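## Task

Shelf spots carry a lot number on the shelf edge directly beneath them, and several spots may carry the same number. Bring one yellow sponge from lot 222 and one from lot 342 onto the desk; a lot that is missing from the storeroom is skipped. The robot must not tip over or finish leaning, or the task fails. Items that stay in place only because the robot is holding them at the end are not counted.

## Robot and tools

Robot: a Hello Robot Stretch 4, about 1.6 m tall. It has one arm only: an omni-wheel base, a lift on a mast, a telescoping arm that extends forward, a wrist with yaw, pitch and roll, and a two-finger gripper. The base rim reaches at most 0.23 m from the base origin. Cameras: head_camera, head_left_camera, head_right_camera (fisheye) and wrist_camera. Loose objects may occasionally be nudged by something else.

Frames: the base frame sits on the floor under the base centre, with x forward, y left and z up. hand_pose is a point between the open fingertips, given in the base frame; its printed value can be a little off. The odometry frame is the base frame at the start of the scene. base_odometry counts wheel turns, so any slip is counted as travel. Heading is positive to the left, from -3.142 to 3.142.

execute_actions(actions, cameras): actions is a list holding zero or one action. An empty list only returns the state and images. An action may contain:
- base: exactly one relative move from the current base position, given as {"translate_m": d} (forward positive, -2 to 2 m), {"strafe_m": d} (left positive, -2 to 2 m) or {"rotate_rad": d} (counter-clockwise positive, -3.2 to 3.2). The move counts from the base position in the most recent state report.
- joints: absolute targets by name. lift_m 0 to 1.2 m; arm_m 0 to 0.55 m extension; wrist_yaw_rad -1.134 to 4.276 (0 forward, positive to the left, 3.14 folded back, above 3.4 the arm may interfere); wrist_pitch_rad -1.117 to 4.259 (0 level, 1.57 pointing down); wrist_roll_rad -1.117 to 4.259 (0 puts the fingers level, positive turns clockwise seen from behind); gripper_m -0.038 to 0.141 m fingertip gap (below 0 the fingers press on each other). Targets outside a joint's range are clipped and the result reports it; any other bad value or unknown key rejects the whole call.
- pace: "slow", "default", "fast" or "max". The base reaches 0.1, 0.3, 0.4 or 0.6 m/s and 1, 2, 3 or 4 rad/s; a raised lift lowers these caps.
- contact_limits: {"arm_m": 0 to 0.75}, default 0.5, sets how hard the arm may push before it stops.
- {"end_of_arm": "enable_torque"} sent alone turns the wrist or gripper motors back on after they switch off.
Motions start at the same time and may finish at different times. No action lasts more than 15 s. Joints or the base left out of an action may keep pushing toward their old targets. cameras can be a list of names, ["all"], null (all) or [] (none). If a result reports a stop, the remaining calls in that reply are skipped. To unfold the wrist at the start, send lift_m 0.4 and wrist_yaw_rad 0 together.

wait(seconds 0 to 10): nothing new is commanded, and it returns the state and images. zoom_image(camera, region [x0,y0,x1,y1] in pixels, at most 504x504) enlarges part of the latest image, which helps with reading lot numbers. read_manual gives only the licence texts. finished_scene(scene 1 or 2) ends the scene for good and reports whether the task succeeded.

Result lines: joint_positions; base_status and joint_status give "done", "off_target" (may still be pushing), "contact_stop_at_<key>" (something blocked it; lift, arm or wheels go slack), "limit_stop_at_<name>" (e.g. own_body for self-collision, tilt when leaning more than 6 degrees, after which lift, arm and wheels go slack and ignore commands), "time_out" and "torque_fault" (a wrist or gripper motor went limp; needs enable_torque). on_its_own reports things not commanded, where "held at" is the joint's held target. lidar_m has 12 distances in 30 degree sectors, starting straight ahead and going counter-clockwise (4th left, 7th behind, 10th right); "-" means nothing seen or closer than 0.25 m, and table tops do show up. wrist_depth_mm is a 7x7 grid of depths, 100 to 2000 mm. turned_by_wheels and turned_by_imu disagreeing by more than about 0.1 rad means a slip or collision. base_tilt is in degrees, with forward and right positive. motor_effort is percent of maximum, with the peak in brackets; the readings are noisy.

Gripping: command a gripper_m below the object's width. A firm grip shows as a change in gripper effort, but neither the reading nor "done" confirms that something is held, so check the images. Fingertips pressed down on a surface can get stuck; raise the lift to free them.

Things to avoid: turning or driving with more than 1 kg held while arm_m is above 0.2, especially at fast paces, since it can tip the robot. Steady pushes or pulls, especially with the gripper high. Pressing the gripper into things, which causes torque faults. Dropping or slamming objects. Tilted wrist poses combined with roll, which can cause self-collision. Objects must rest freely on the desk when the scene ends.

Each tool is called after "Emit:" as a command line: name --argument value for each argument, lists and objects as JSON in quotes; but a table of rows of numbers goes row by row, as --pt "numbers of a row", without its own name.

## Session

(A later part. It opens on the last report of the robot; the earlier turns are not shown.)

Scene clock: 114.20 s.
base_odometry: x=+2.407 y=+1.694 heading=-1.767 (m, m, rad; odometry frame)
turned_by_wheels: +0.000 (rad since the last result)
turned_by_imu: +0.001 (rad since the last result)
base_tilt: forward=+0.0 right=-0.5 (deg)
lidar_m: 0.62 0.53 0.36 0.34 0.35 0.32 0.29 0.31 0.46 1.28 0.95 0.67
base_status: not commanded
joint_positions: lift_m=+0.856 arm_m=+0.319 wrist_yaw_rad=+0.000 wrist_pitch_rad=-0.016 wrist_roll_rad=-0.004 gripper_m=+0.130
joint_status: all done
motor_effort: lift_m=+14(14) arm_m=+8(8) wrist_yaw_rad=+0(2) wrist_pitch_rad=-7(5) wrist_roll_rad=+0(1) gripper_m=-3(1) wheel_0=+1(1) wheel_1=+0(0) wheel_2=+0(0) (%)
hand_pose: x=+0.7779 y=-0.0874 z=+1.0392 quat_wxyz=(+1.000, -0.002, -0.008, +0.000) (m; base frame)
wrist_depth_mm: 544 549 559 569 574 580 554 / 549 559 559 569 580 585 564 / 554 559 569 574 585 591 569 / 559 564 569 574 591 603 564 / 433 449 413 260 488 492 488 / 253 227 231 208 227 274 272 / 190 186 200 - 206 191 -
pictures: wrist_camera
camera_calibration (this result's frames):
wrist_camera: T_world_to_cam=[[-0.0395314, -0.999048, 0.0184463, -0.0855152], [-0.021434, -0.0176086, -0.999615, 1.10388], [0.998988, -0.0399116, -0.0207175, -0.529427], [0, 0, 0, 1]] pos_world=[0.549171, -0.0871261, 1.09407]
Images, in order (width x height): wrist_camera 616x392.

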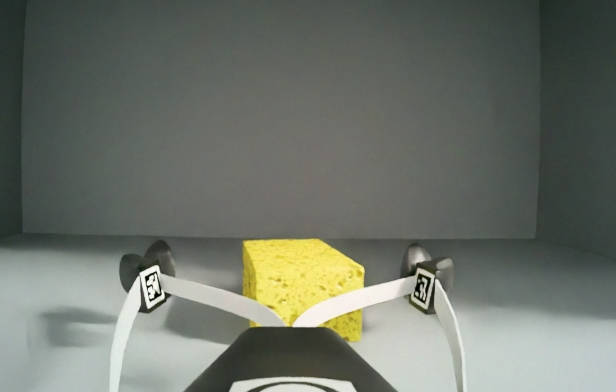

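Emit:
execute_actions --actions '[{"joints":{"arm_m":0.34,"gripper_m":0.01}}]' --cameras '["wrist_camera"]'

Emit:
execute_actions --actions '[{"joints":{"lift_m":0.89}}]' --cameras '["wrist_camera"]'

Scene clock: 116.50 s.
base_odometry: x=+2.407 y=+1.694 heading=-1.767 (m, m, rad; odometry frame)
turned_by_wheels: +0.000 (rad since the last result)
turned_by_imu: +0.001 (rad since the last result)
base_tilt: forward=+0.0 right=-0.4 (deg)
lidar_m: 0.65 0.54 0.35 0.33 0.36 0.32 0.29 0.31 0.48 1.30 0.95 0.65
base_status: not commanded
joint_positions: lift_m=+0.856 arm_m=+0.339 wrist_yaw_rad=+0.000 wrist_pitch_rad=-0.016 wrist_roll_rad=-0.004 gripper_m=+0.010
joint_status: all done
motor_effort: lift_m=+14(14) arm_m=+8(10) wrist_yaw_rad=-3(1) wrist_pitch_rad=-6(5) wrist_roll_rad=-1(1) gripper_m=-17(17) wheel_0=+1(1) wheel_1=+0(0) wheel_2=+0(0) (%)
hand_pose: x=+0.7979 y=-0.0874 z=+1.0392 quat_wxyz=(+1.000, -0.002, -0.008, +0.000) (m; base frame)
wrist_depth_mm: 521 530 539 549 554 559 554 / 530 535 544 554 559 569 559 / 535 544 549 559 564 569 564 / 539 544 549 564 564 580 564 / 433 452 462 260 488 496 492 / 254 222 181 178 190 274 274 / 190 185 195 - 206 191 -
pictures: wrist_camera
camera_calibration (this result's frames):
wrist_camera: T_world_to_cam=[[-0.0395717, -0.999046, 0.0184463, -0.0847037], [-0.0214347, -0.0176078, -0.999615, 1.10431], [0.998987, -0.0399518, -0.0207175, -0.549415], [0, 0, 0, 1]] pos_world=[0.569177, -0.0871285, 1.09407]
Images, in order (width x height): wrist_camera 616x392.

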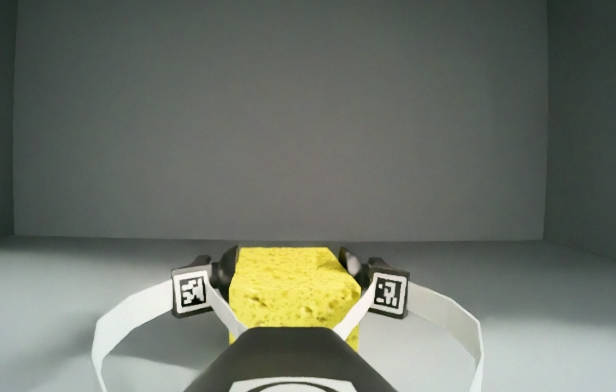

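Scene clock: 117.47 s.
base_odometry: x=+2.407 y=+1.694 heading=-1.767 (m, m, rad; odometry frame)
turned_by_wheels: +0.000 (rad since the last result)
turned_by_imu: +0.000 (rad since the last result)
base_tilt: forward=+0.0 right=-0.4 (deg)
lidar_m: 0.64 0.51 0.36 0.34 0.37 0.32 0.30 0.32 0.45 1.29 0.95 0.67
base_status: not commanded
joint_positions: lift_m=+0.890 arm_m=+0.339 wrist_yaw_rad=+0.000 wrist_pitch_rad=-0.016 wrist_roll_rad=-0.004 gripper_m=+0.010
joint_status: all done
motor_effort: lift_m=+26(26) arm_m=+8(8) wrist_yaw_rad=-1(1) wrist_pitch_rad=-5(6) wrist_roll_rad=-1(0) gripper_m=-20(18) wheel_0=+1(1) wheel_1=+0(0) wheel_2=+0(0) (%)
hand_pose: x=+0.7979 y=-0.0874 z=+1.0723 quat_wxyz=(+1.000, -0.002, -0.008, +0.000) (m; base frame)
wrist_depth_mm: 517 530 539 544 554 564 554 / 535 530 544 554 559 564 559 / 535 539 549 559 564 564 559 / 535 544 554 559 569 574 569 / 539 544 549 260 569 580 549 / 340 294 181 178 190 368 368 / 255 247 259 - 273 255 267
pictures: wrist_camera
camera_calibration (this result's frames):
wrist_camera: T_world_to_cam=[[-0.0395708, -0.999046, 0.0184481, -0.085316], [-0.0214802, -0.0176078, -0.999614, 1.1374], [0.998986, -0.0399518, -0.020763, -0.548682], [0, 0, 0, 1]] pos_world=[0.569182, -0.0871285, 1.12714]
Images, in order (width x height): wrist_camera 616x392.

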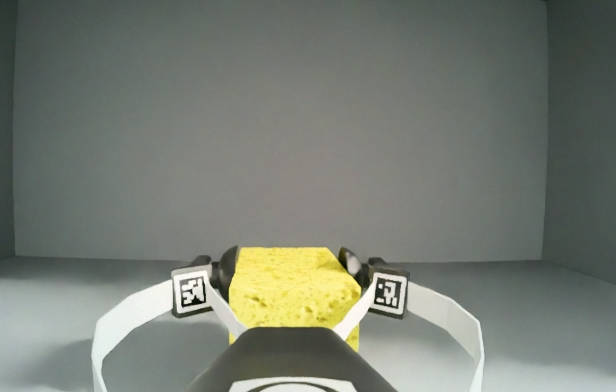

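Emit:
execute_actions --actions '[{"joints":{"arm_m":0}}]' --cameras '[]'

Emit:
execute_actions --actions '[{"base":{"rotate_rad":-1.57}}]' --cameras '[]'

Emit:
execute_actions --actions '[{"base":{"strafe_m":-0.15}}]' --cameras '["head_camera","head_left_camera"]'

Scene clock: 120.13 s.
base_odometry: x=+2.407 y=+1.694 heading=-1.767 (m, m, rad; odometry frame)
turned_by_wheels: +0.000 (rad since the last result)
turned_by_imu: +0.001 (rad since the last result)
base_tilt: forward=-0.1 right=-0.5 (deg)
lidar_m: 0.62 0.53 0.35 0.33 0.34 0.32 0.31 0.33 0.47 1.29 0.96 0.67
base_status: not commanded
joint_positions: lift_m=+0.890 arm_m=+0.001 wrist_yaw_rad=+0.000 wrist_pitch_rad=-0.015 wrist_roll_rad=-0.004 gripper_m=+0.010
joint_status: all done
motor_effort: lift_m=+26(25) arm_m=-8(10) wrist_yaw_rad=-1(2) wrist_pitch_rad=-7(6) wrist_roll_rad=+1(2) gripper_m=-21(21) wheel_0=+1(1) wheel_1=+0(0) wheel_2=+0(0) (%)
hand_pose: x=+0.4608 y=-0.0874 z=+1.0722 quat_wxyz=(+1.000, -0.002, -0.008, +0.000) (m; base frame)
wrist_depth_mm: 627 741 768 768 750 691 559 / 634 854 866 878 891 778 564 / 647 866 866 878 904 778 564 / 647 866 866 891 904 788 569 / 574 609 627 260 654 668 544 / 574 436 181 178 190 466 508 / 640 891 891 - 917 707 549
pictures: none
No camera images: the call's "cameras" was empty. Leave "cameras" out to get every camera's image.

Scene clock: 122.23 s.
base_odometry: x=+2.407 y=+1.694 heading=+2.947 (m, m, rad; odometry frame)
turned_by_wheels: -1.570 (rad since the last result)
turned_by_imu: -1.554 (rad since the last result)
base_tilt: forward=-0.1 right=-0.5 (deg)
lidar_m: 1.24 0.91 0.67 0.63 0.52 0.37 0.33 0.36 0.32 0.29 0.31 0.46
base_status: done
joint_positions: lift_m=+0.890 arm_m=+0.001 wrist_yaw_rad=+0.000 wrist_pitch_rad=-0.015 wrist_roll_rad=-0.004 gripper_m=+0.010
joint_status: not commanded
motor_effort: lift_m=+24(26) arm_m=-8(9) wrist_yaw_rad=-1(1) wrist_pitch_rad=-8(8) wrist_roll_rad=-2(0) gripper_m=-20(18) wheel_0=+2(8) wheel_1=+1(10) wheel_2=+0(6) (%)
hand_pose: x=+0.4608 y=-0.0874 z=+1.0723 quat_wxyz=(+1.000, -0.002, -0.008, +0.000) (m; base frame)
wrist_depth_mm: 1138 - - - 831 455 338 / 1160 - - - 842 462 342 / 1205 - - - 831 466 343 / 1205 - - - 831 462 345 / 1205 - - 260 683 462 342 / 1182 1430 181 178 190 399 338 / 1182 - - - 732 418 332
pictures: none
No camera images: the call's "cameras" was empty. Leave "cameras" out to get every camera's image.

Scene clock: 124.50 s.
base_odometry: x=+2.435 y=+1.840 heading=+2.945 (m, m, rad; odometry frame)
turned_by_wheels: -0.001 (rad since the last result)
turned_by_imu: +0.031 (rad since the last result)
base_tilt: forward=+0.0 right=-0.5 (deg)
lidar_m: 0.93 1.08 0.78 0.76 0.48 0.34 0.34 0.29 0.25 - 0.25 0.29
base_status: done
joint_positions: lift_m=+0.890 arm_m=+0.001 wrist_yaw_rad=+0.000 wrist_pitch_rad=-0.015 wrist_roll_rad=-0.004 gripper_m=+0.010
joint_status: not commanded
motor_effort: lift_m=+23(24) arm_m=-8(9) wrist_yaw_rad=-1(8) wrist_pitch_rad=-8(6) wrist_roll_rad=-1(1) gripper_m=-21(19) wheel_0=+17(27) wheel_1=-30(35) wheel_2=-2(6) (%)
hand_pose: x=+0.4607 y=-0.0874 z=+1.0724 quat_wxyz=(+1.000, -0.002, -0.008, +0.000) (m; base frame)
wrist_depth_mm: 1808 - - - 504 264 - / 1366 - - - 512 267 200 / 1921 - - - 508 267 201 / 1464 - - - 508 266 201 / - - - 260 404 265 200 / 1308 1576 181 178 190 230 197 / 1281 - - - 433 240 -
pictures: head_camera, head_left_camera
Images, in order (width x height): head_camera 420x560, head_left_camera 420x672.

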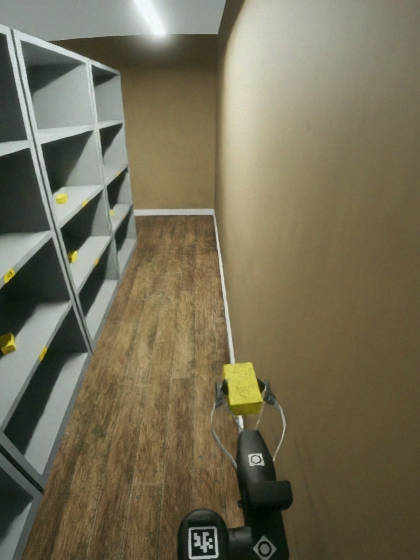

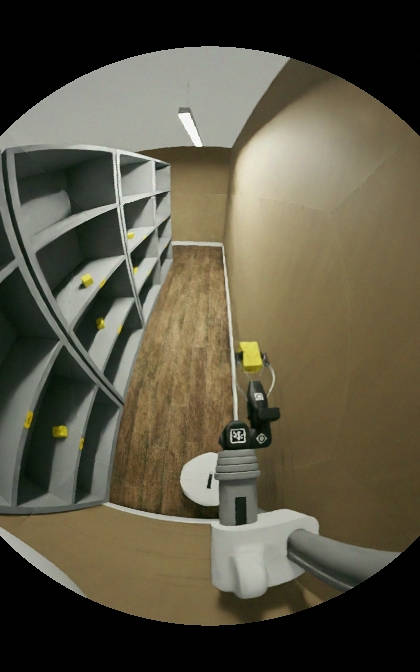

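Emit:
execute_actions --actions '[{"base":{"strafe_m":0.22}}]' --cameras '["head_camera"]'

Scene clock: 126.77 s.
base_odometry: x=+2.392 y=+1.625 heading=+2.945 (m, m, rad; odometry frame)
turned_by_wheels: +0.000 (rad since the last result)
turned_by_imu: +0.002 (rad since the last result)
base_tilt: forward=+0.0 right=-0.4 (deg)
lidar_m: 1.86 0.78 0.55 0.51 0.48 0.34 0.33 0.35 0.42 0.40 0.44 0.61
base_status: done
joint_positions: lift_m=+0.890 arm_m=+0.001 wrist_yaw_rad=+0.000 wrist_pitch_rad=-0.015 wrist_roll_rad=-0.004 gripper_m=+0.010
joint_status: not commanded
motor_effort: lift_m=+24(23) arm_m=-8(8) wrist_yaw_rad=+1(0) wrist_pitch_rad=-6(5) wrist_roll_rad=+0(1) gripper_m=-22(19) wheel_0=+0(18) wheel_1=+1(29) wheel_2=+0(3) (%)
hand_pose: x=+0.4607 y=-0.0874 z=+1.0724 quat_wxyz=(+1.000, -0.002, -0.008, +0.000) (m; base frame)
wrist_depth_mm: 1160 1863 - - 1308 691 504 / 1138 - - - 1336 691 496 / 1182 - - - 1308 691 496 / 1160 - - - 1308 707 496 / 1205 - - 260 1060 691 496 / 1205 1205 181 178 190 597 488 / 1118 1983 - - 1118 627 492
pictures: head_camera
Images, in order (width x height): head_camera 420x560.

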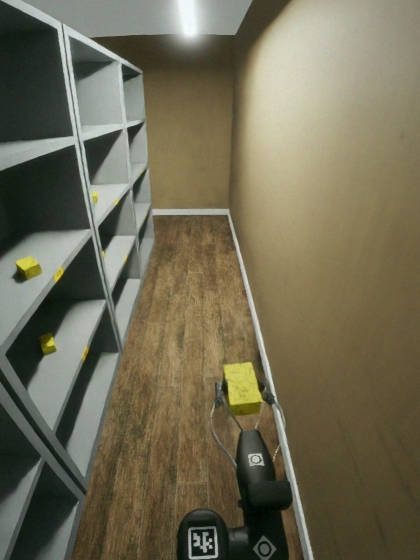

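Emit:
execute_actions --actions '[{"base":{"translate_m":2.0},"pace":"fast"}]' --cameras '["head_camera"]'

Scene clock: 133.90 s.
base_odometry: x=+0.431 y=+2.014 heading=+2.946 (m, m, rad; odometry frame)
turned_by_wheels: +0.000 (rad since the last result)
turned_by_imu: +0.009 (rad since the last result)
base_tilt: forward=+0.0 right=-0.5 (deg)
lidar_m: 2.14 0.68 0.51 0.48 0.51 0.74 1.69 0.68 0.47 0.44 0.48 0.68
base_status: done
joint_positions: lift_m=+0.890 arm_m=+0.001 wrist_yaw_rad=+0.000 wrist_pitch_rad=-0.015 wrist_roll_rad=-0.004 gripper_m=+0.010
joint_status: not commanded
motor_effort: lift_m=+24(23) arm_m=-8(8) wrist_yaw_rad=-1(2) wrist_pitch_rad=-7(6) wrist_roll_rad=+1(0) gripper_m=-19(20) wheel_0=+2(7) wheel_1=+2(9) wheel_2=+1(11) (%)
hand_pose: x=+0.4607 y=-0.0874 z=+1.0724 quat_wxyz=(+1.000, -0.002, -0.008, +0.000) (m; base frame)
wrist_depth_mm: 1042 - - - 1537 809 569 / 1042 - - - 1576 809 574 / 1060 - - - 1576 809 580 / 1060 - - - 1576 809 580 / 1060 - - 262 1229 809 574 / 1078 1078 181 178 190 699 564 / 1078 - - - 1308 732 559
pictures: head_camera
Images, in order (width x height): head_camera 420x560.

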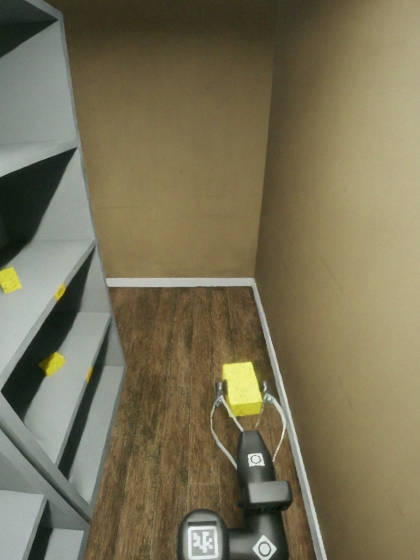

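Emit:
execute_actions --actions '[{"base":{"translate_m":1.78},"pace":"fast"}]' --cameras '[]'

Emit:
execute_actions --actions '[{"base":{"rotate_rad":1.57}}]' --cameras '["head_camera","head_left_camera"]'

Scene clock: 140.37 s.
base_odometry: x=-1.315 y=+2.359 heading=+2.946 (m, m, rad; odometry frame)
turned_by_wheels: +0.000 (rad since the last result)
turned_by_imu: +0.008 (rad since the last result)
base_tilt: forward=-0.1 right=-0.4 (deg)
lidar_m: 0.57 0.60 0.86 2.52 0.60 0.67 1.88 0.73 0.54 0.51 0.53 0.58
base_status: done
joint_positions: lift_m=+0.890 arm_m=+0.001 wrist_yaw_rad=+0.000 wrist_pitch_rad=-0.015 wrist_roll_rad=-0.004 gripper_m=+0.010
joint_status: not commanded
motor_effort: lift_m=+24(24) arm_m=-8(8) wrist_yaw_rad=-2(2) wrist_pitch_rad=-7(7) wrist_roll_rad=+0(0) gripper_m=-20(19) wheel_0=+2(7) wheel_1=+2(5) wheel_2=+1(12) (%)
hand_pose: x=+0.4607 y=-0.0874 z=+1.0724 quat_wxyz=(+1.000, -0.002, -0.008, +0.000) (m; base frame)
wrist_depth_mm: 362 362 366 368 368 370 375 / 364 366 368 370 370 375 377 / 368 368 370 373 375 377 377 / 370 373 373 377 377 379 382 / 375 377 377 260 379 384 382 / 377 375 181 178 190 384 387 / 379 379 382 - 384 387 392
pictures: none
No camera images: the call's "cameras" was empty. Leave "cameras" out to get every camera's image.

Scene clock: 142.47 s.
base_odometry: x=-1.315 y=+2.359 heading=-1.767 (m, m, rad; odometry frame)
turned_by_wheels: +1.570 (rad since the last result)
turned_by_imu: +1.555 (rad since the last result)
base_tilt: forward=+0.0 right=-0.4 (deg)
lidar_m: 2.50 0.62 0.64 1.86 0.71 0.54 0.52 0.55 0.60 0.55 0.60 0.89
base_status: done
joint_positions: lift_m=+0.890 arm_m=+0.001 wrist_yaw_rad=+0.000 wrist_pitch_rad=-0.015 wrist_roll_rad=-0.004 gripper_m=+0.010
joint_status: not commanded
motor_effort: lift_m=+24(23) arm_m=-8(8) wrist_yaw_rad=-1(2) wrist_pitch_rad=-8(6) wrist_roll_rad=-1(1) gripper_m=-19(21) wheel_0=-2(7) wheel_1=-1(7) wheel_2=-1(8) (%)
hand_pose: x=+0.4607 y=-0.0874 z=+1.0724 quat_wxyz=(+1.000, -0.002, -0.008, +0.000) (m; base frame)
wrist_depth_mm: - - - - - 1060 750 / - - - - - 1078 759 / - - - - - 1078 759 / - - - - - 1078 750 / - - - 260 1618 1060 750 / - - 181 178 190 917 750 / - - - - 1708 960 732
pictures: head_camera, head_left_camera
Images, in order (width x height): head_camera 420x560, head_left_camera 420x672.

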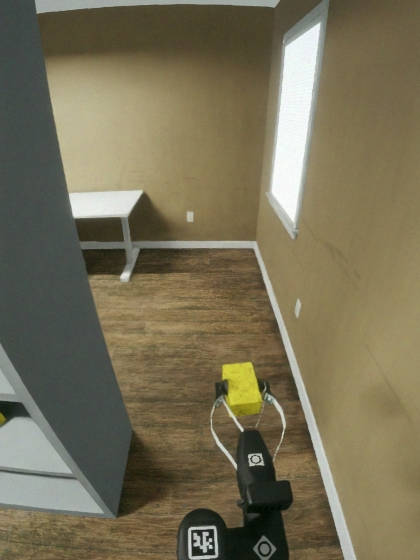

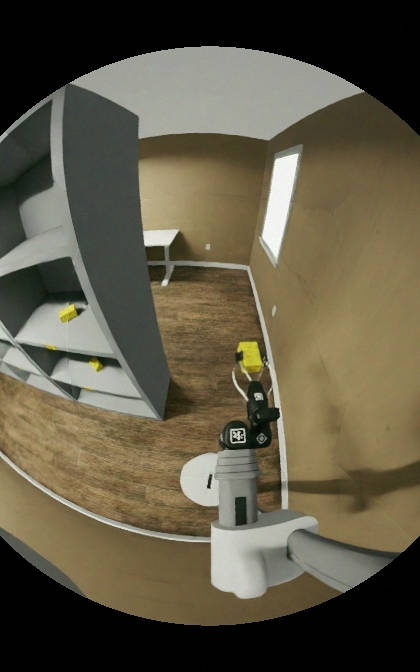

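Emit:
execute_actions --actions '[{"base":{"strafe_m":-0.12}}]' --cameras '[]'

Emit:
execute_actions --actions '[{"base":{"translate_m":1.35},"pace":"fast"}]' --cameras '[]'

Emit:
execute_actions --actions '[{"base":{"strafe_m":0.95},"joints":{"lift_m":0.7}}]' --cameras '["head_camera","wrist_camera"]'

Scene clock: 144.57 s.
base_odometry: x=-1.433 y=+2.382 heading=-1.767 (m, m, rad; odometry frame)
turned_by_wheels: +0.000 (rad since the last result)
turned_by_imu: +0.000 (rad since the last result)
base_tilt: forward=+0.0 right=-0.4 (deg)
lidar_m: 2.17 0.72 0.65 1.84 0.73 0.55 0.52 0.55 0.48 0.44 0.50 0.71
base_status: done
joint_positions: lift_m=+0.890 arm_m=+0.001 wrist_yaw_rad=+0.000 wrist_pitch_rad=-0.015 wrist_roll_rad=-0.004 gripper_m=+0.010
joint_status: not commanded
motor_effort: lift_m=+24(24) arm_m=-8(8) wrist_yaw_rad=-3(1) wrist_pitch_rad=-7(6) wrist_roll_rad=+0(1) gripper_m=-18(17) wheel_0=+1(10) wheel_1=+0(10) wheel_2=+0(1) (%)
hand_pose: x=+0.4607 y=-0.0874 z=+1.0724 quat_wxyz=(+1.000, -0.002, -0.008, +0.000) (m; base frame)
wrist_depth_mm: - - - - 1618 820 580 / - - - - 1576 831 580 / - - - - 1618 831 585 / - - - - 1576 820 591 / - - - 260 1281 820 585 / - - 181 178 190 715 580 / - - - - 1366 750 574
pictures: none
No camera images: the call's "cameras" was empty. Leave "cameras" out to get every camera's image.

Scene clock: 149.47 s.
base_odometry: x=-1.696 y=+1.058 heading=-1.767 (m, m, rad; odometry frame)
turned_by_wheels: +0.000 (rad since the last result)
turned_by_imu: +0.007 (rad since the last result)
base_tilt: forward=-0.1 right=-0.5 (deg)
lidar_m: 1.80 1.28 1.58 1.44 0.63 0.69 1.77 0.71 0.52 0.51 0.55 0.73
base_status: done
joint_positions: lift_m=+0.890 arm_m=+0.001 wrist_yaw_rad=+0.000 wrist_pitch_rad=-0.015 wrist_roll_rad=-0.004 gripper_m=+0.010
joint_status: not commanded
motor_effort: lift_m=+24(23) arm_m=-8(7) wrist_yaw_rad=+0(1) wrist_pitch_rad=-5(6) wrist_roll_rad=-1(0) gripper_m=-19(21) wheel_0=+2(7) wheel_1=+3(7) wheel_2=+2(12) (%)
hand_pose: x=+0.4607 y=-0.0874 z=+1.0724 quat_wxyz=(+1.000, -0.002, -0.008, +0.000) (m; base frame)
wrist_depth_mm: 1537 1537 1537 1537 1537 946 654 / 1537 1576 1576 1576 1537 931 661 / 1576 1537 1576 1576 1618 960 661 / 1576 1618 1576 1618 1618 946 668 / 1537 1618 1618 260 1499 931 661 / 1576 1576 181 178 190 798 647 / 1576 1618 1618 - 1576 854 609
pictures: none
No camera images: the call's "cameras" was empty. Leave "cameras" out to get every camera's image.

Scene clock: 153.97 s.
base_odometry: x=-0.764 y=+0.874 heading=-1.766 (m, m, rad; odometry frame)
turned_by_wheels: +0.000 (rad since the last result)
turned_by_imu: +0.004 (rad since the last result)
base_tilt: forward=-0.1 right=-0.5 (deg)
lidar_m: 1.04 1.12 1.61 1.28 0.51 0.38 0.35 0.38 0.57 1.44 1.53 1.94
base_status: done
joint_positions: lift_m=+0.700 arm_m=+0.001 wrist_yaw_rad=+0.000 wrist_pitch_rad=-0.015 wrist_roll_rad=-0.004 gripper_m=+0.010
joint_status: all done
motor_effort: lift_m=+15(23) arm_m=-8(8) wrist_yaw_rad=-2(3) wrist_pitch_rad=-6(5) wrist_roll_rad=+0(1) gripper_m=-19(21) wheel_0=+0(10) wheel_1=+2(9) wheel_2=+1(4) (%)
hand_pose: x=+0.4607 y=-0.0874 z=+0.8831 quat_wxyz=(+1.000, -0.002, -0.008, +0.000) (m; base frame)
wrist_depth_mm: 1618 1618 1618 1618 1576 1576 1618 / 1576 1576 1618 1576 1618 1618 1576 / 1576 1618 1661 1618 1661 1661 1661 / 1618 1661 1618 1618 1618 1618 1618 / 1098 1138 991 260 1661 1661 1661 / 1160 1078 181 178 190 1661 1708 / 1661 1618 1661 - 1708 1661 1661
pictures: head_camera, wrist_camera
camera_calibration (this result's frames):
wrist_camera: T_world_to_cam=[[-0.0395607, -0.999047, 0.0184577, -0.0951794], [-0.0217263, -0.0176078, -0.999609, 0.941132], [0.998981, -0.0399463, -0.021009, -0.215558], [0, 0, 0, 1]] pos_world=[0.232021, -0.0871282, 0.937992]
Images, in order (width x height): head_camera 420x560, wrist_camera 616x392.

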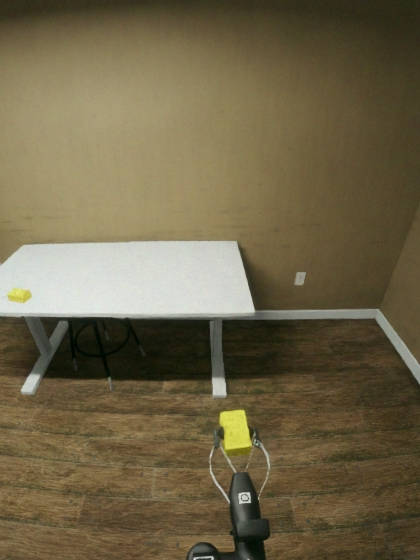

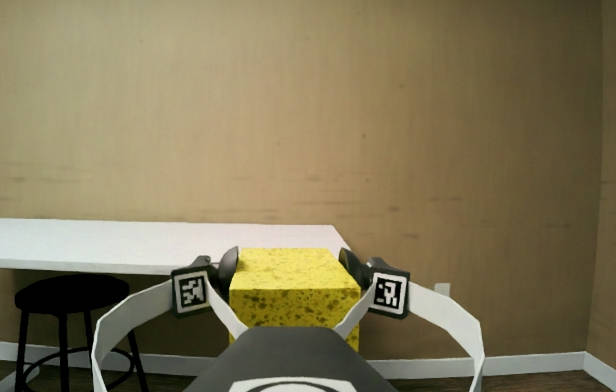

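Emit:
execute_actions --actions '[{"base":{"strafe_m":0.3}}]' --cameras '[]'

Emit:
execute_actions --actions '[{"base":{"translate_m":0.25},"joints":{"arm_m":0.45,"lift_m":0.62}}]' --cameras '["head_camera","wrist_camera"]'

Scene clock: 156.67 s.
base_odometry: x=-0.470 y=+0.815 heading=-1.766 (m, m, rad; odometry frame)
turned_by_wheels: +0.000 (rad since the last result)
turned_by_imu: +0.002 (rad since the last result)
base_tilt: forward=+0.0 right=-0.5 (deg)
lidar_m: 1.09 1.15 2.55 1.24 0.46 0.36 0.34 0.38 0.57 1.77 1.86 1.13
base_status: done
joint_positions: lift_m=+0.700 arm_m=+0.001 wrist_yaw_rad=+0.000 wrist_pitch_rad=-0.015 wrist_roll_rad=-0.004 gripper_m=+0.010
joint_status: not commanded
motor_effort: lift_m=+16(15) arm_m=-8(8) wrist_yaw_rad=-3(3) wrist_pitch_rad=-5(6) wrist_roll_rad=-1(0) gripper_m=-18(19) wheel_0=+0(9) wheel_1=+2(9) wheel_2=+1(1) (%)
hand_pose: x=+0.4607 y=-0.0874 z=+0.8830 quat_wxyz=(+1.000, -0.002, -0.008, +0.000) (m; base frame)
wrist_depth_mm: 1576 1618 1618 1576 1618 1661 1618 / 1618 1576 1618 1618 1618 1661 1618 / 1618 1618 1618 1618 1661 1618 1618 / 1618 1618 1618 1661 1661 1661 1618 / 1098 1138 1008 260 1042 1661 1661 / 1661 1042 181 178 190 1708 1708 / 1708 1618 1661 - 1661 1661 1708
pictures: none
No camera images: the call's "cameras" was empty. Leave "cameras" out to get every camera's image.

Scene clock: 159.07 s.
base_odometry: x=-0.519 y=+0.570 heading=-1.766 (m, m, rad; odometry frame)
turned_by_wheels: +0.000 (rad since the last result)
turned_by_imu: +0.002 (rad since the last result)
base_tilt: forward=+0.0 right=-0.5 (deg)
lidar_m: 0.83 0.87 1.26 2.02 0.82 0.62 0.59 0.64 0.95 1.77 1.86 0.87
base_status: done
joint_positions: lift_m=+0.620 arm_m=+0.449 wrist_yaw_rad=+0.000 wrist_pitch_rad=-0.016 wrist_roll_rad=-0.004 gripper_m=+0.010
joint_status: all done
motor_effort: lift_m=+15(14) arm_m=+8(9) wrist_yaw_rad=-1(1) wrist_pitch_rad=-6(8) wrist_roll_rad=+0(0) gripper_m=-19(17) wheel_0=+1(7) wheel_1=+2(7) wheel_2=+2(9) (%)
hand_pose: x=+0.9079 y=-0.0874 z=+0.8031 quat_wxyz=(+1.000, -0.002, -0.008, +0.000) (m; base frame)
wrist_depth_mm: 946 946 946 976 960 960 946 / 960 960 946 960 946 960 960 / 960 960 976 976 976 976 976 / 960 976 976 991 960 991 976 / 580 609 615 262 654 661 820 / 342 298 181 178 190 368 368 / 255 249 263 - 276 257 270
pictures: head_camera, wrist_camera
camera_calibration (this result's frames):
wrist_camera: T_world_to_cam=[[-0.0394201, -0.999052, 0.0184544, -0.0760968], [-0.021639, -0.0176109, -0.999611, 0.870863], [0.998988, -0.0398041, -0.0209242, -0.664044], [0, 0, 0, 1]] pos_world=[0.679217, -0.0871197, 0.858034]
Images, in order (width x height): head_camera 420x560, wrist_camera 616x392.

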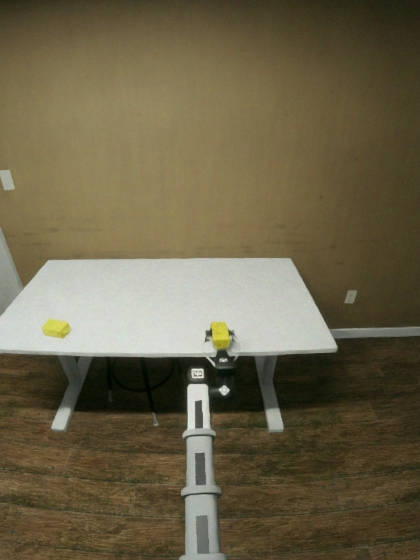

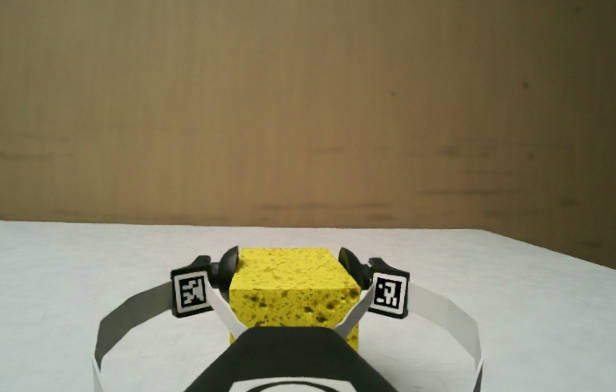

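Emit:
execute_actions --actions '[{"joints":{"lift_m":0.587}}]' --cameras '[]'

Emit:
execute_actions --actions '[{"joints":{"gripper_m":0.13}}]' --cameras '[]'

Emit:
execute_actions --actions '[{"joints":{"arm_m":0.25}}]' --cameras '["head_camera","wrist_camera"]'

Scene clock: 160.50 s.
base_odometry: x=-0.519 y=+0.570 heading=-1.766 (m, m, rad; odometry frame)
turned_by_wheels: +0.000 (rad since the last result)
turned_by_imu: +0.001 (rad since the last result)
base_tilt: forward=-0.1 right=-0.5 (deg)
lidar_m: 0.83 0.89 1.27 2.04 0.81 0.62 0.58 0.64 0.96 1.77 1.87 0.87
base_status: not commanded
joint_positions: lift_m=+0.587 arm_m=+0.449 wrist_yaw_rad=+0.000 wrist_pitch_rad=-0.016 wrist_roll_rad=-0.004 gripper_m=+0.010
joint_status: all done
motor_effort: lift_m=+14(14) arm_m=+8(8) wrist_yaw_rad=-3(2) wrist_pitch_rad=-6(5) wrist_roll_rad=-1(0) gripper_m=-21(19) wheel_0=+1(1) wheel_1=+2(2) wheel_2=+1(1) (%)
hand_pose: x=+0.9079 y=-0.0874 z=+0.7702 quat_wxyz=(+1.000, -0.002, -0.008, +0.000) (m; base frame)
wrist_depth_mm: 946 960 946 946 960 960 946 / 946 960 960 960 976 960 976 / 976 976 960 976 976 960 976 / 976 960 960 976 976 991 976 / 436 455 469 260 492 496 496 / 256 224 181 178 190 278 276 / 192 187 197 - 208 193 -
pictures: none
No camera images: the call's "cameras" was empty. Leave "cameras" out to get every camera's image.

Scene clock: 162.60 s.
base_odometry: x=-0.519 y=+0.570 heading=-1.766 (m, m, rad; odometry frame)
turned_by_wheels: +0.000 (rad since the last result)
turned_by_imu: +0.001 (rad since the last result)
base_tilt: forward=+0.0 right=-0.5 (deg)
lidar_m: 0.84 0.91 1.26 2.07 0.82 0.63 0.58 0.63 0.94 1.78 1.86 0.88
base_status: not commanded
joint_positions: lift_m=+0.587 arm_m=+0.449 wrist_yaw_rad=+0.000 wrist_pitch_rad=-0.016 wrist_roll_rad=-0.004 gripper_m=+0.130
joint_status: all done
motor_effort: lift_m=+14(15) arm_m=+8(8) wrist_yaw_rad=-3(4) wrist_pitch_rad=-4(6) wrist_roll_rad=-2(1) gripper_m=-1(22) wheel_0=+1(1) wheel_1=+2(2) wheel_2=+2(1) (%)
hand_pose: x=+0.9079 y=-0.0874 z=+0.7702 quat_wxyz=(+1.000, -0.002, -0.008, +0.000) (m; base frame)
wrist_depth_mm: 946 960 931 960 946 946 960 / 960 960 960 960 976 946 976 / 960 960 960 976 960 976 976 / 976 976 976 991 976 976 976 / 436 452 473 267 500 496 496 / 256 229 189 191 240 278 277 / 192 188 197 - 208 193 -
pictures: none
No camera images: the call's "cameras" was empty. Leave "cameras" out to get every camera's image.

Scene clock: 164.30 s.
base_odometry: x=-0.519 y=+0.570 heading=-1.766 (m, m, rad; odometry frame)
turned_by_wheels: +0.000 (rad since the last result)
turned_by_imu: +0.001 (rad since the last result)
base_tilt: forward=-0.1 right=-0.5 (deg)
lidar_m: 0.83 0.88 1.27 2.02 0.82 0.61 0.57 0.64 0.90 1.77 1.88 0.87
base_status: not commanded
joint_positions: lift_m=+0.587 arm_m=+0.251 wrist_yaw_rad=+0.000 wrist_pitch_rad=-0.016 wrist_roll_rad=-0.004 gripper_m=+0.130
joint_status: all done
motor_effort: lift_m=+15(15) arm_m=-8(7) wrist_yaw_rad=-2(1) wrist_pitch_rad=-6(5) wrist_roll_rad=+0(0) gripper_m=+1(1) wheel_0=+1(1) wheel_1=+2(2) wheel_2=+1(1) (%)
hand_pose: x=+0.7108 y=-0.0874 z=+0.7701 quat_wxyz=(+1.000, -0.002, -0.008, +0.000) (m; base frame)
wrist_depth_mm: 1160 1138 1138 1160 1160 1138 1160 / 1118 1138 1138 1160 1138 1160 1160 / 1138 1160 1160 1160 1160 1182 1160 / 1160 1182 1182 1160 1160 1182 1182 / 439 452 469 387 496 496 500 / 621 591 384 384 1205 741 1182 / 564 820 1205 - 1182 1229 1205
pictures: head_camera, wrist_camera
camera_calibration (this result's frames):
wrist_camera: T_world_to_cam=[[-0.0396106, -0.999045, 0.0184559, -0.0831779], [-0.0216829, -0.0176066, -0.99961, 0.833647], [0.99898, -0.0399953, -0.0209648, -0.467815], [0, 0, 0, 1]] pos_world=[0.482119, -0.0871312, 0.825049]
Images, in order (width x height): head_camera 420x560, wrist_camera 616x392.

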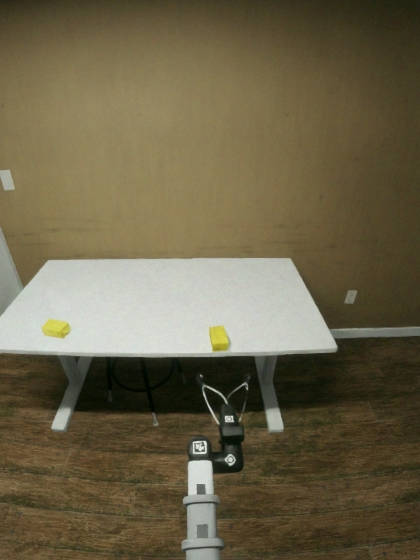

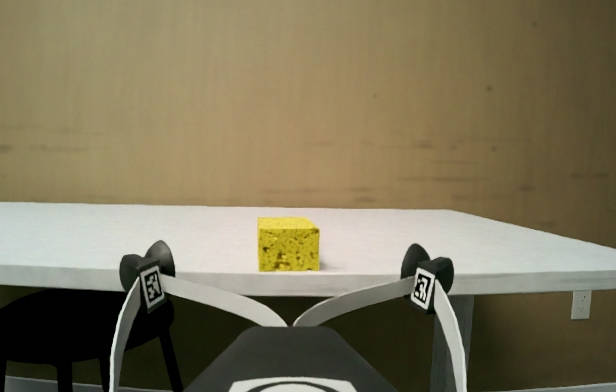

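Close to the front edge but fully supported.

Emit:
finished_scene --scene 1

The scene is finished: the task was done.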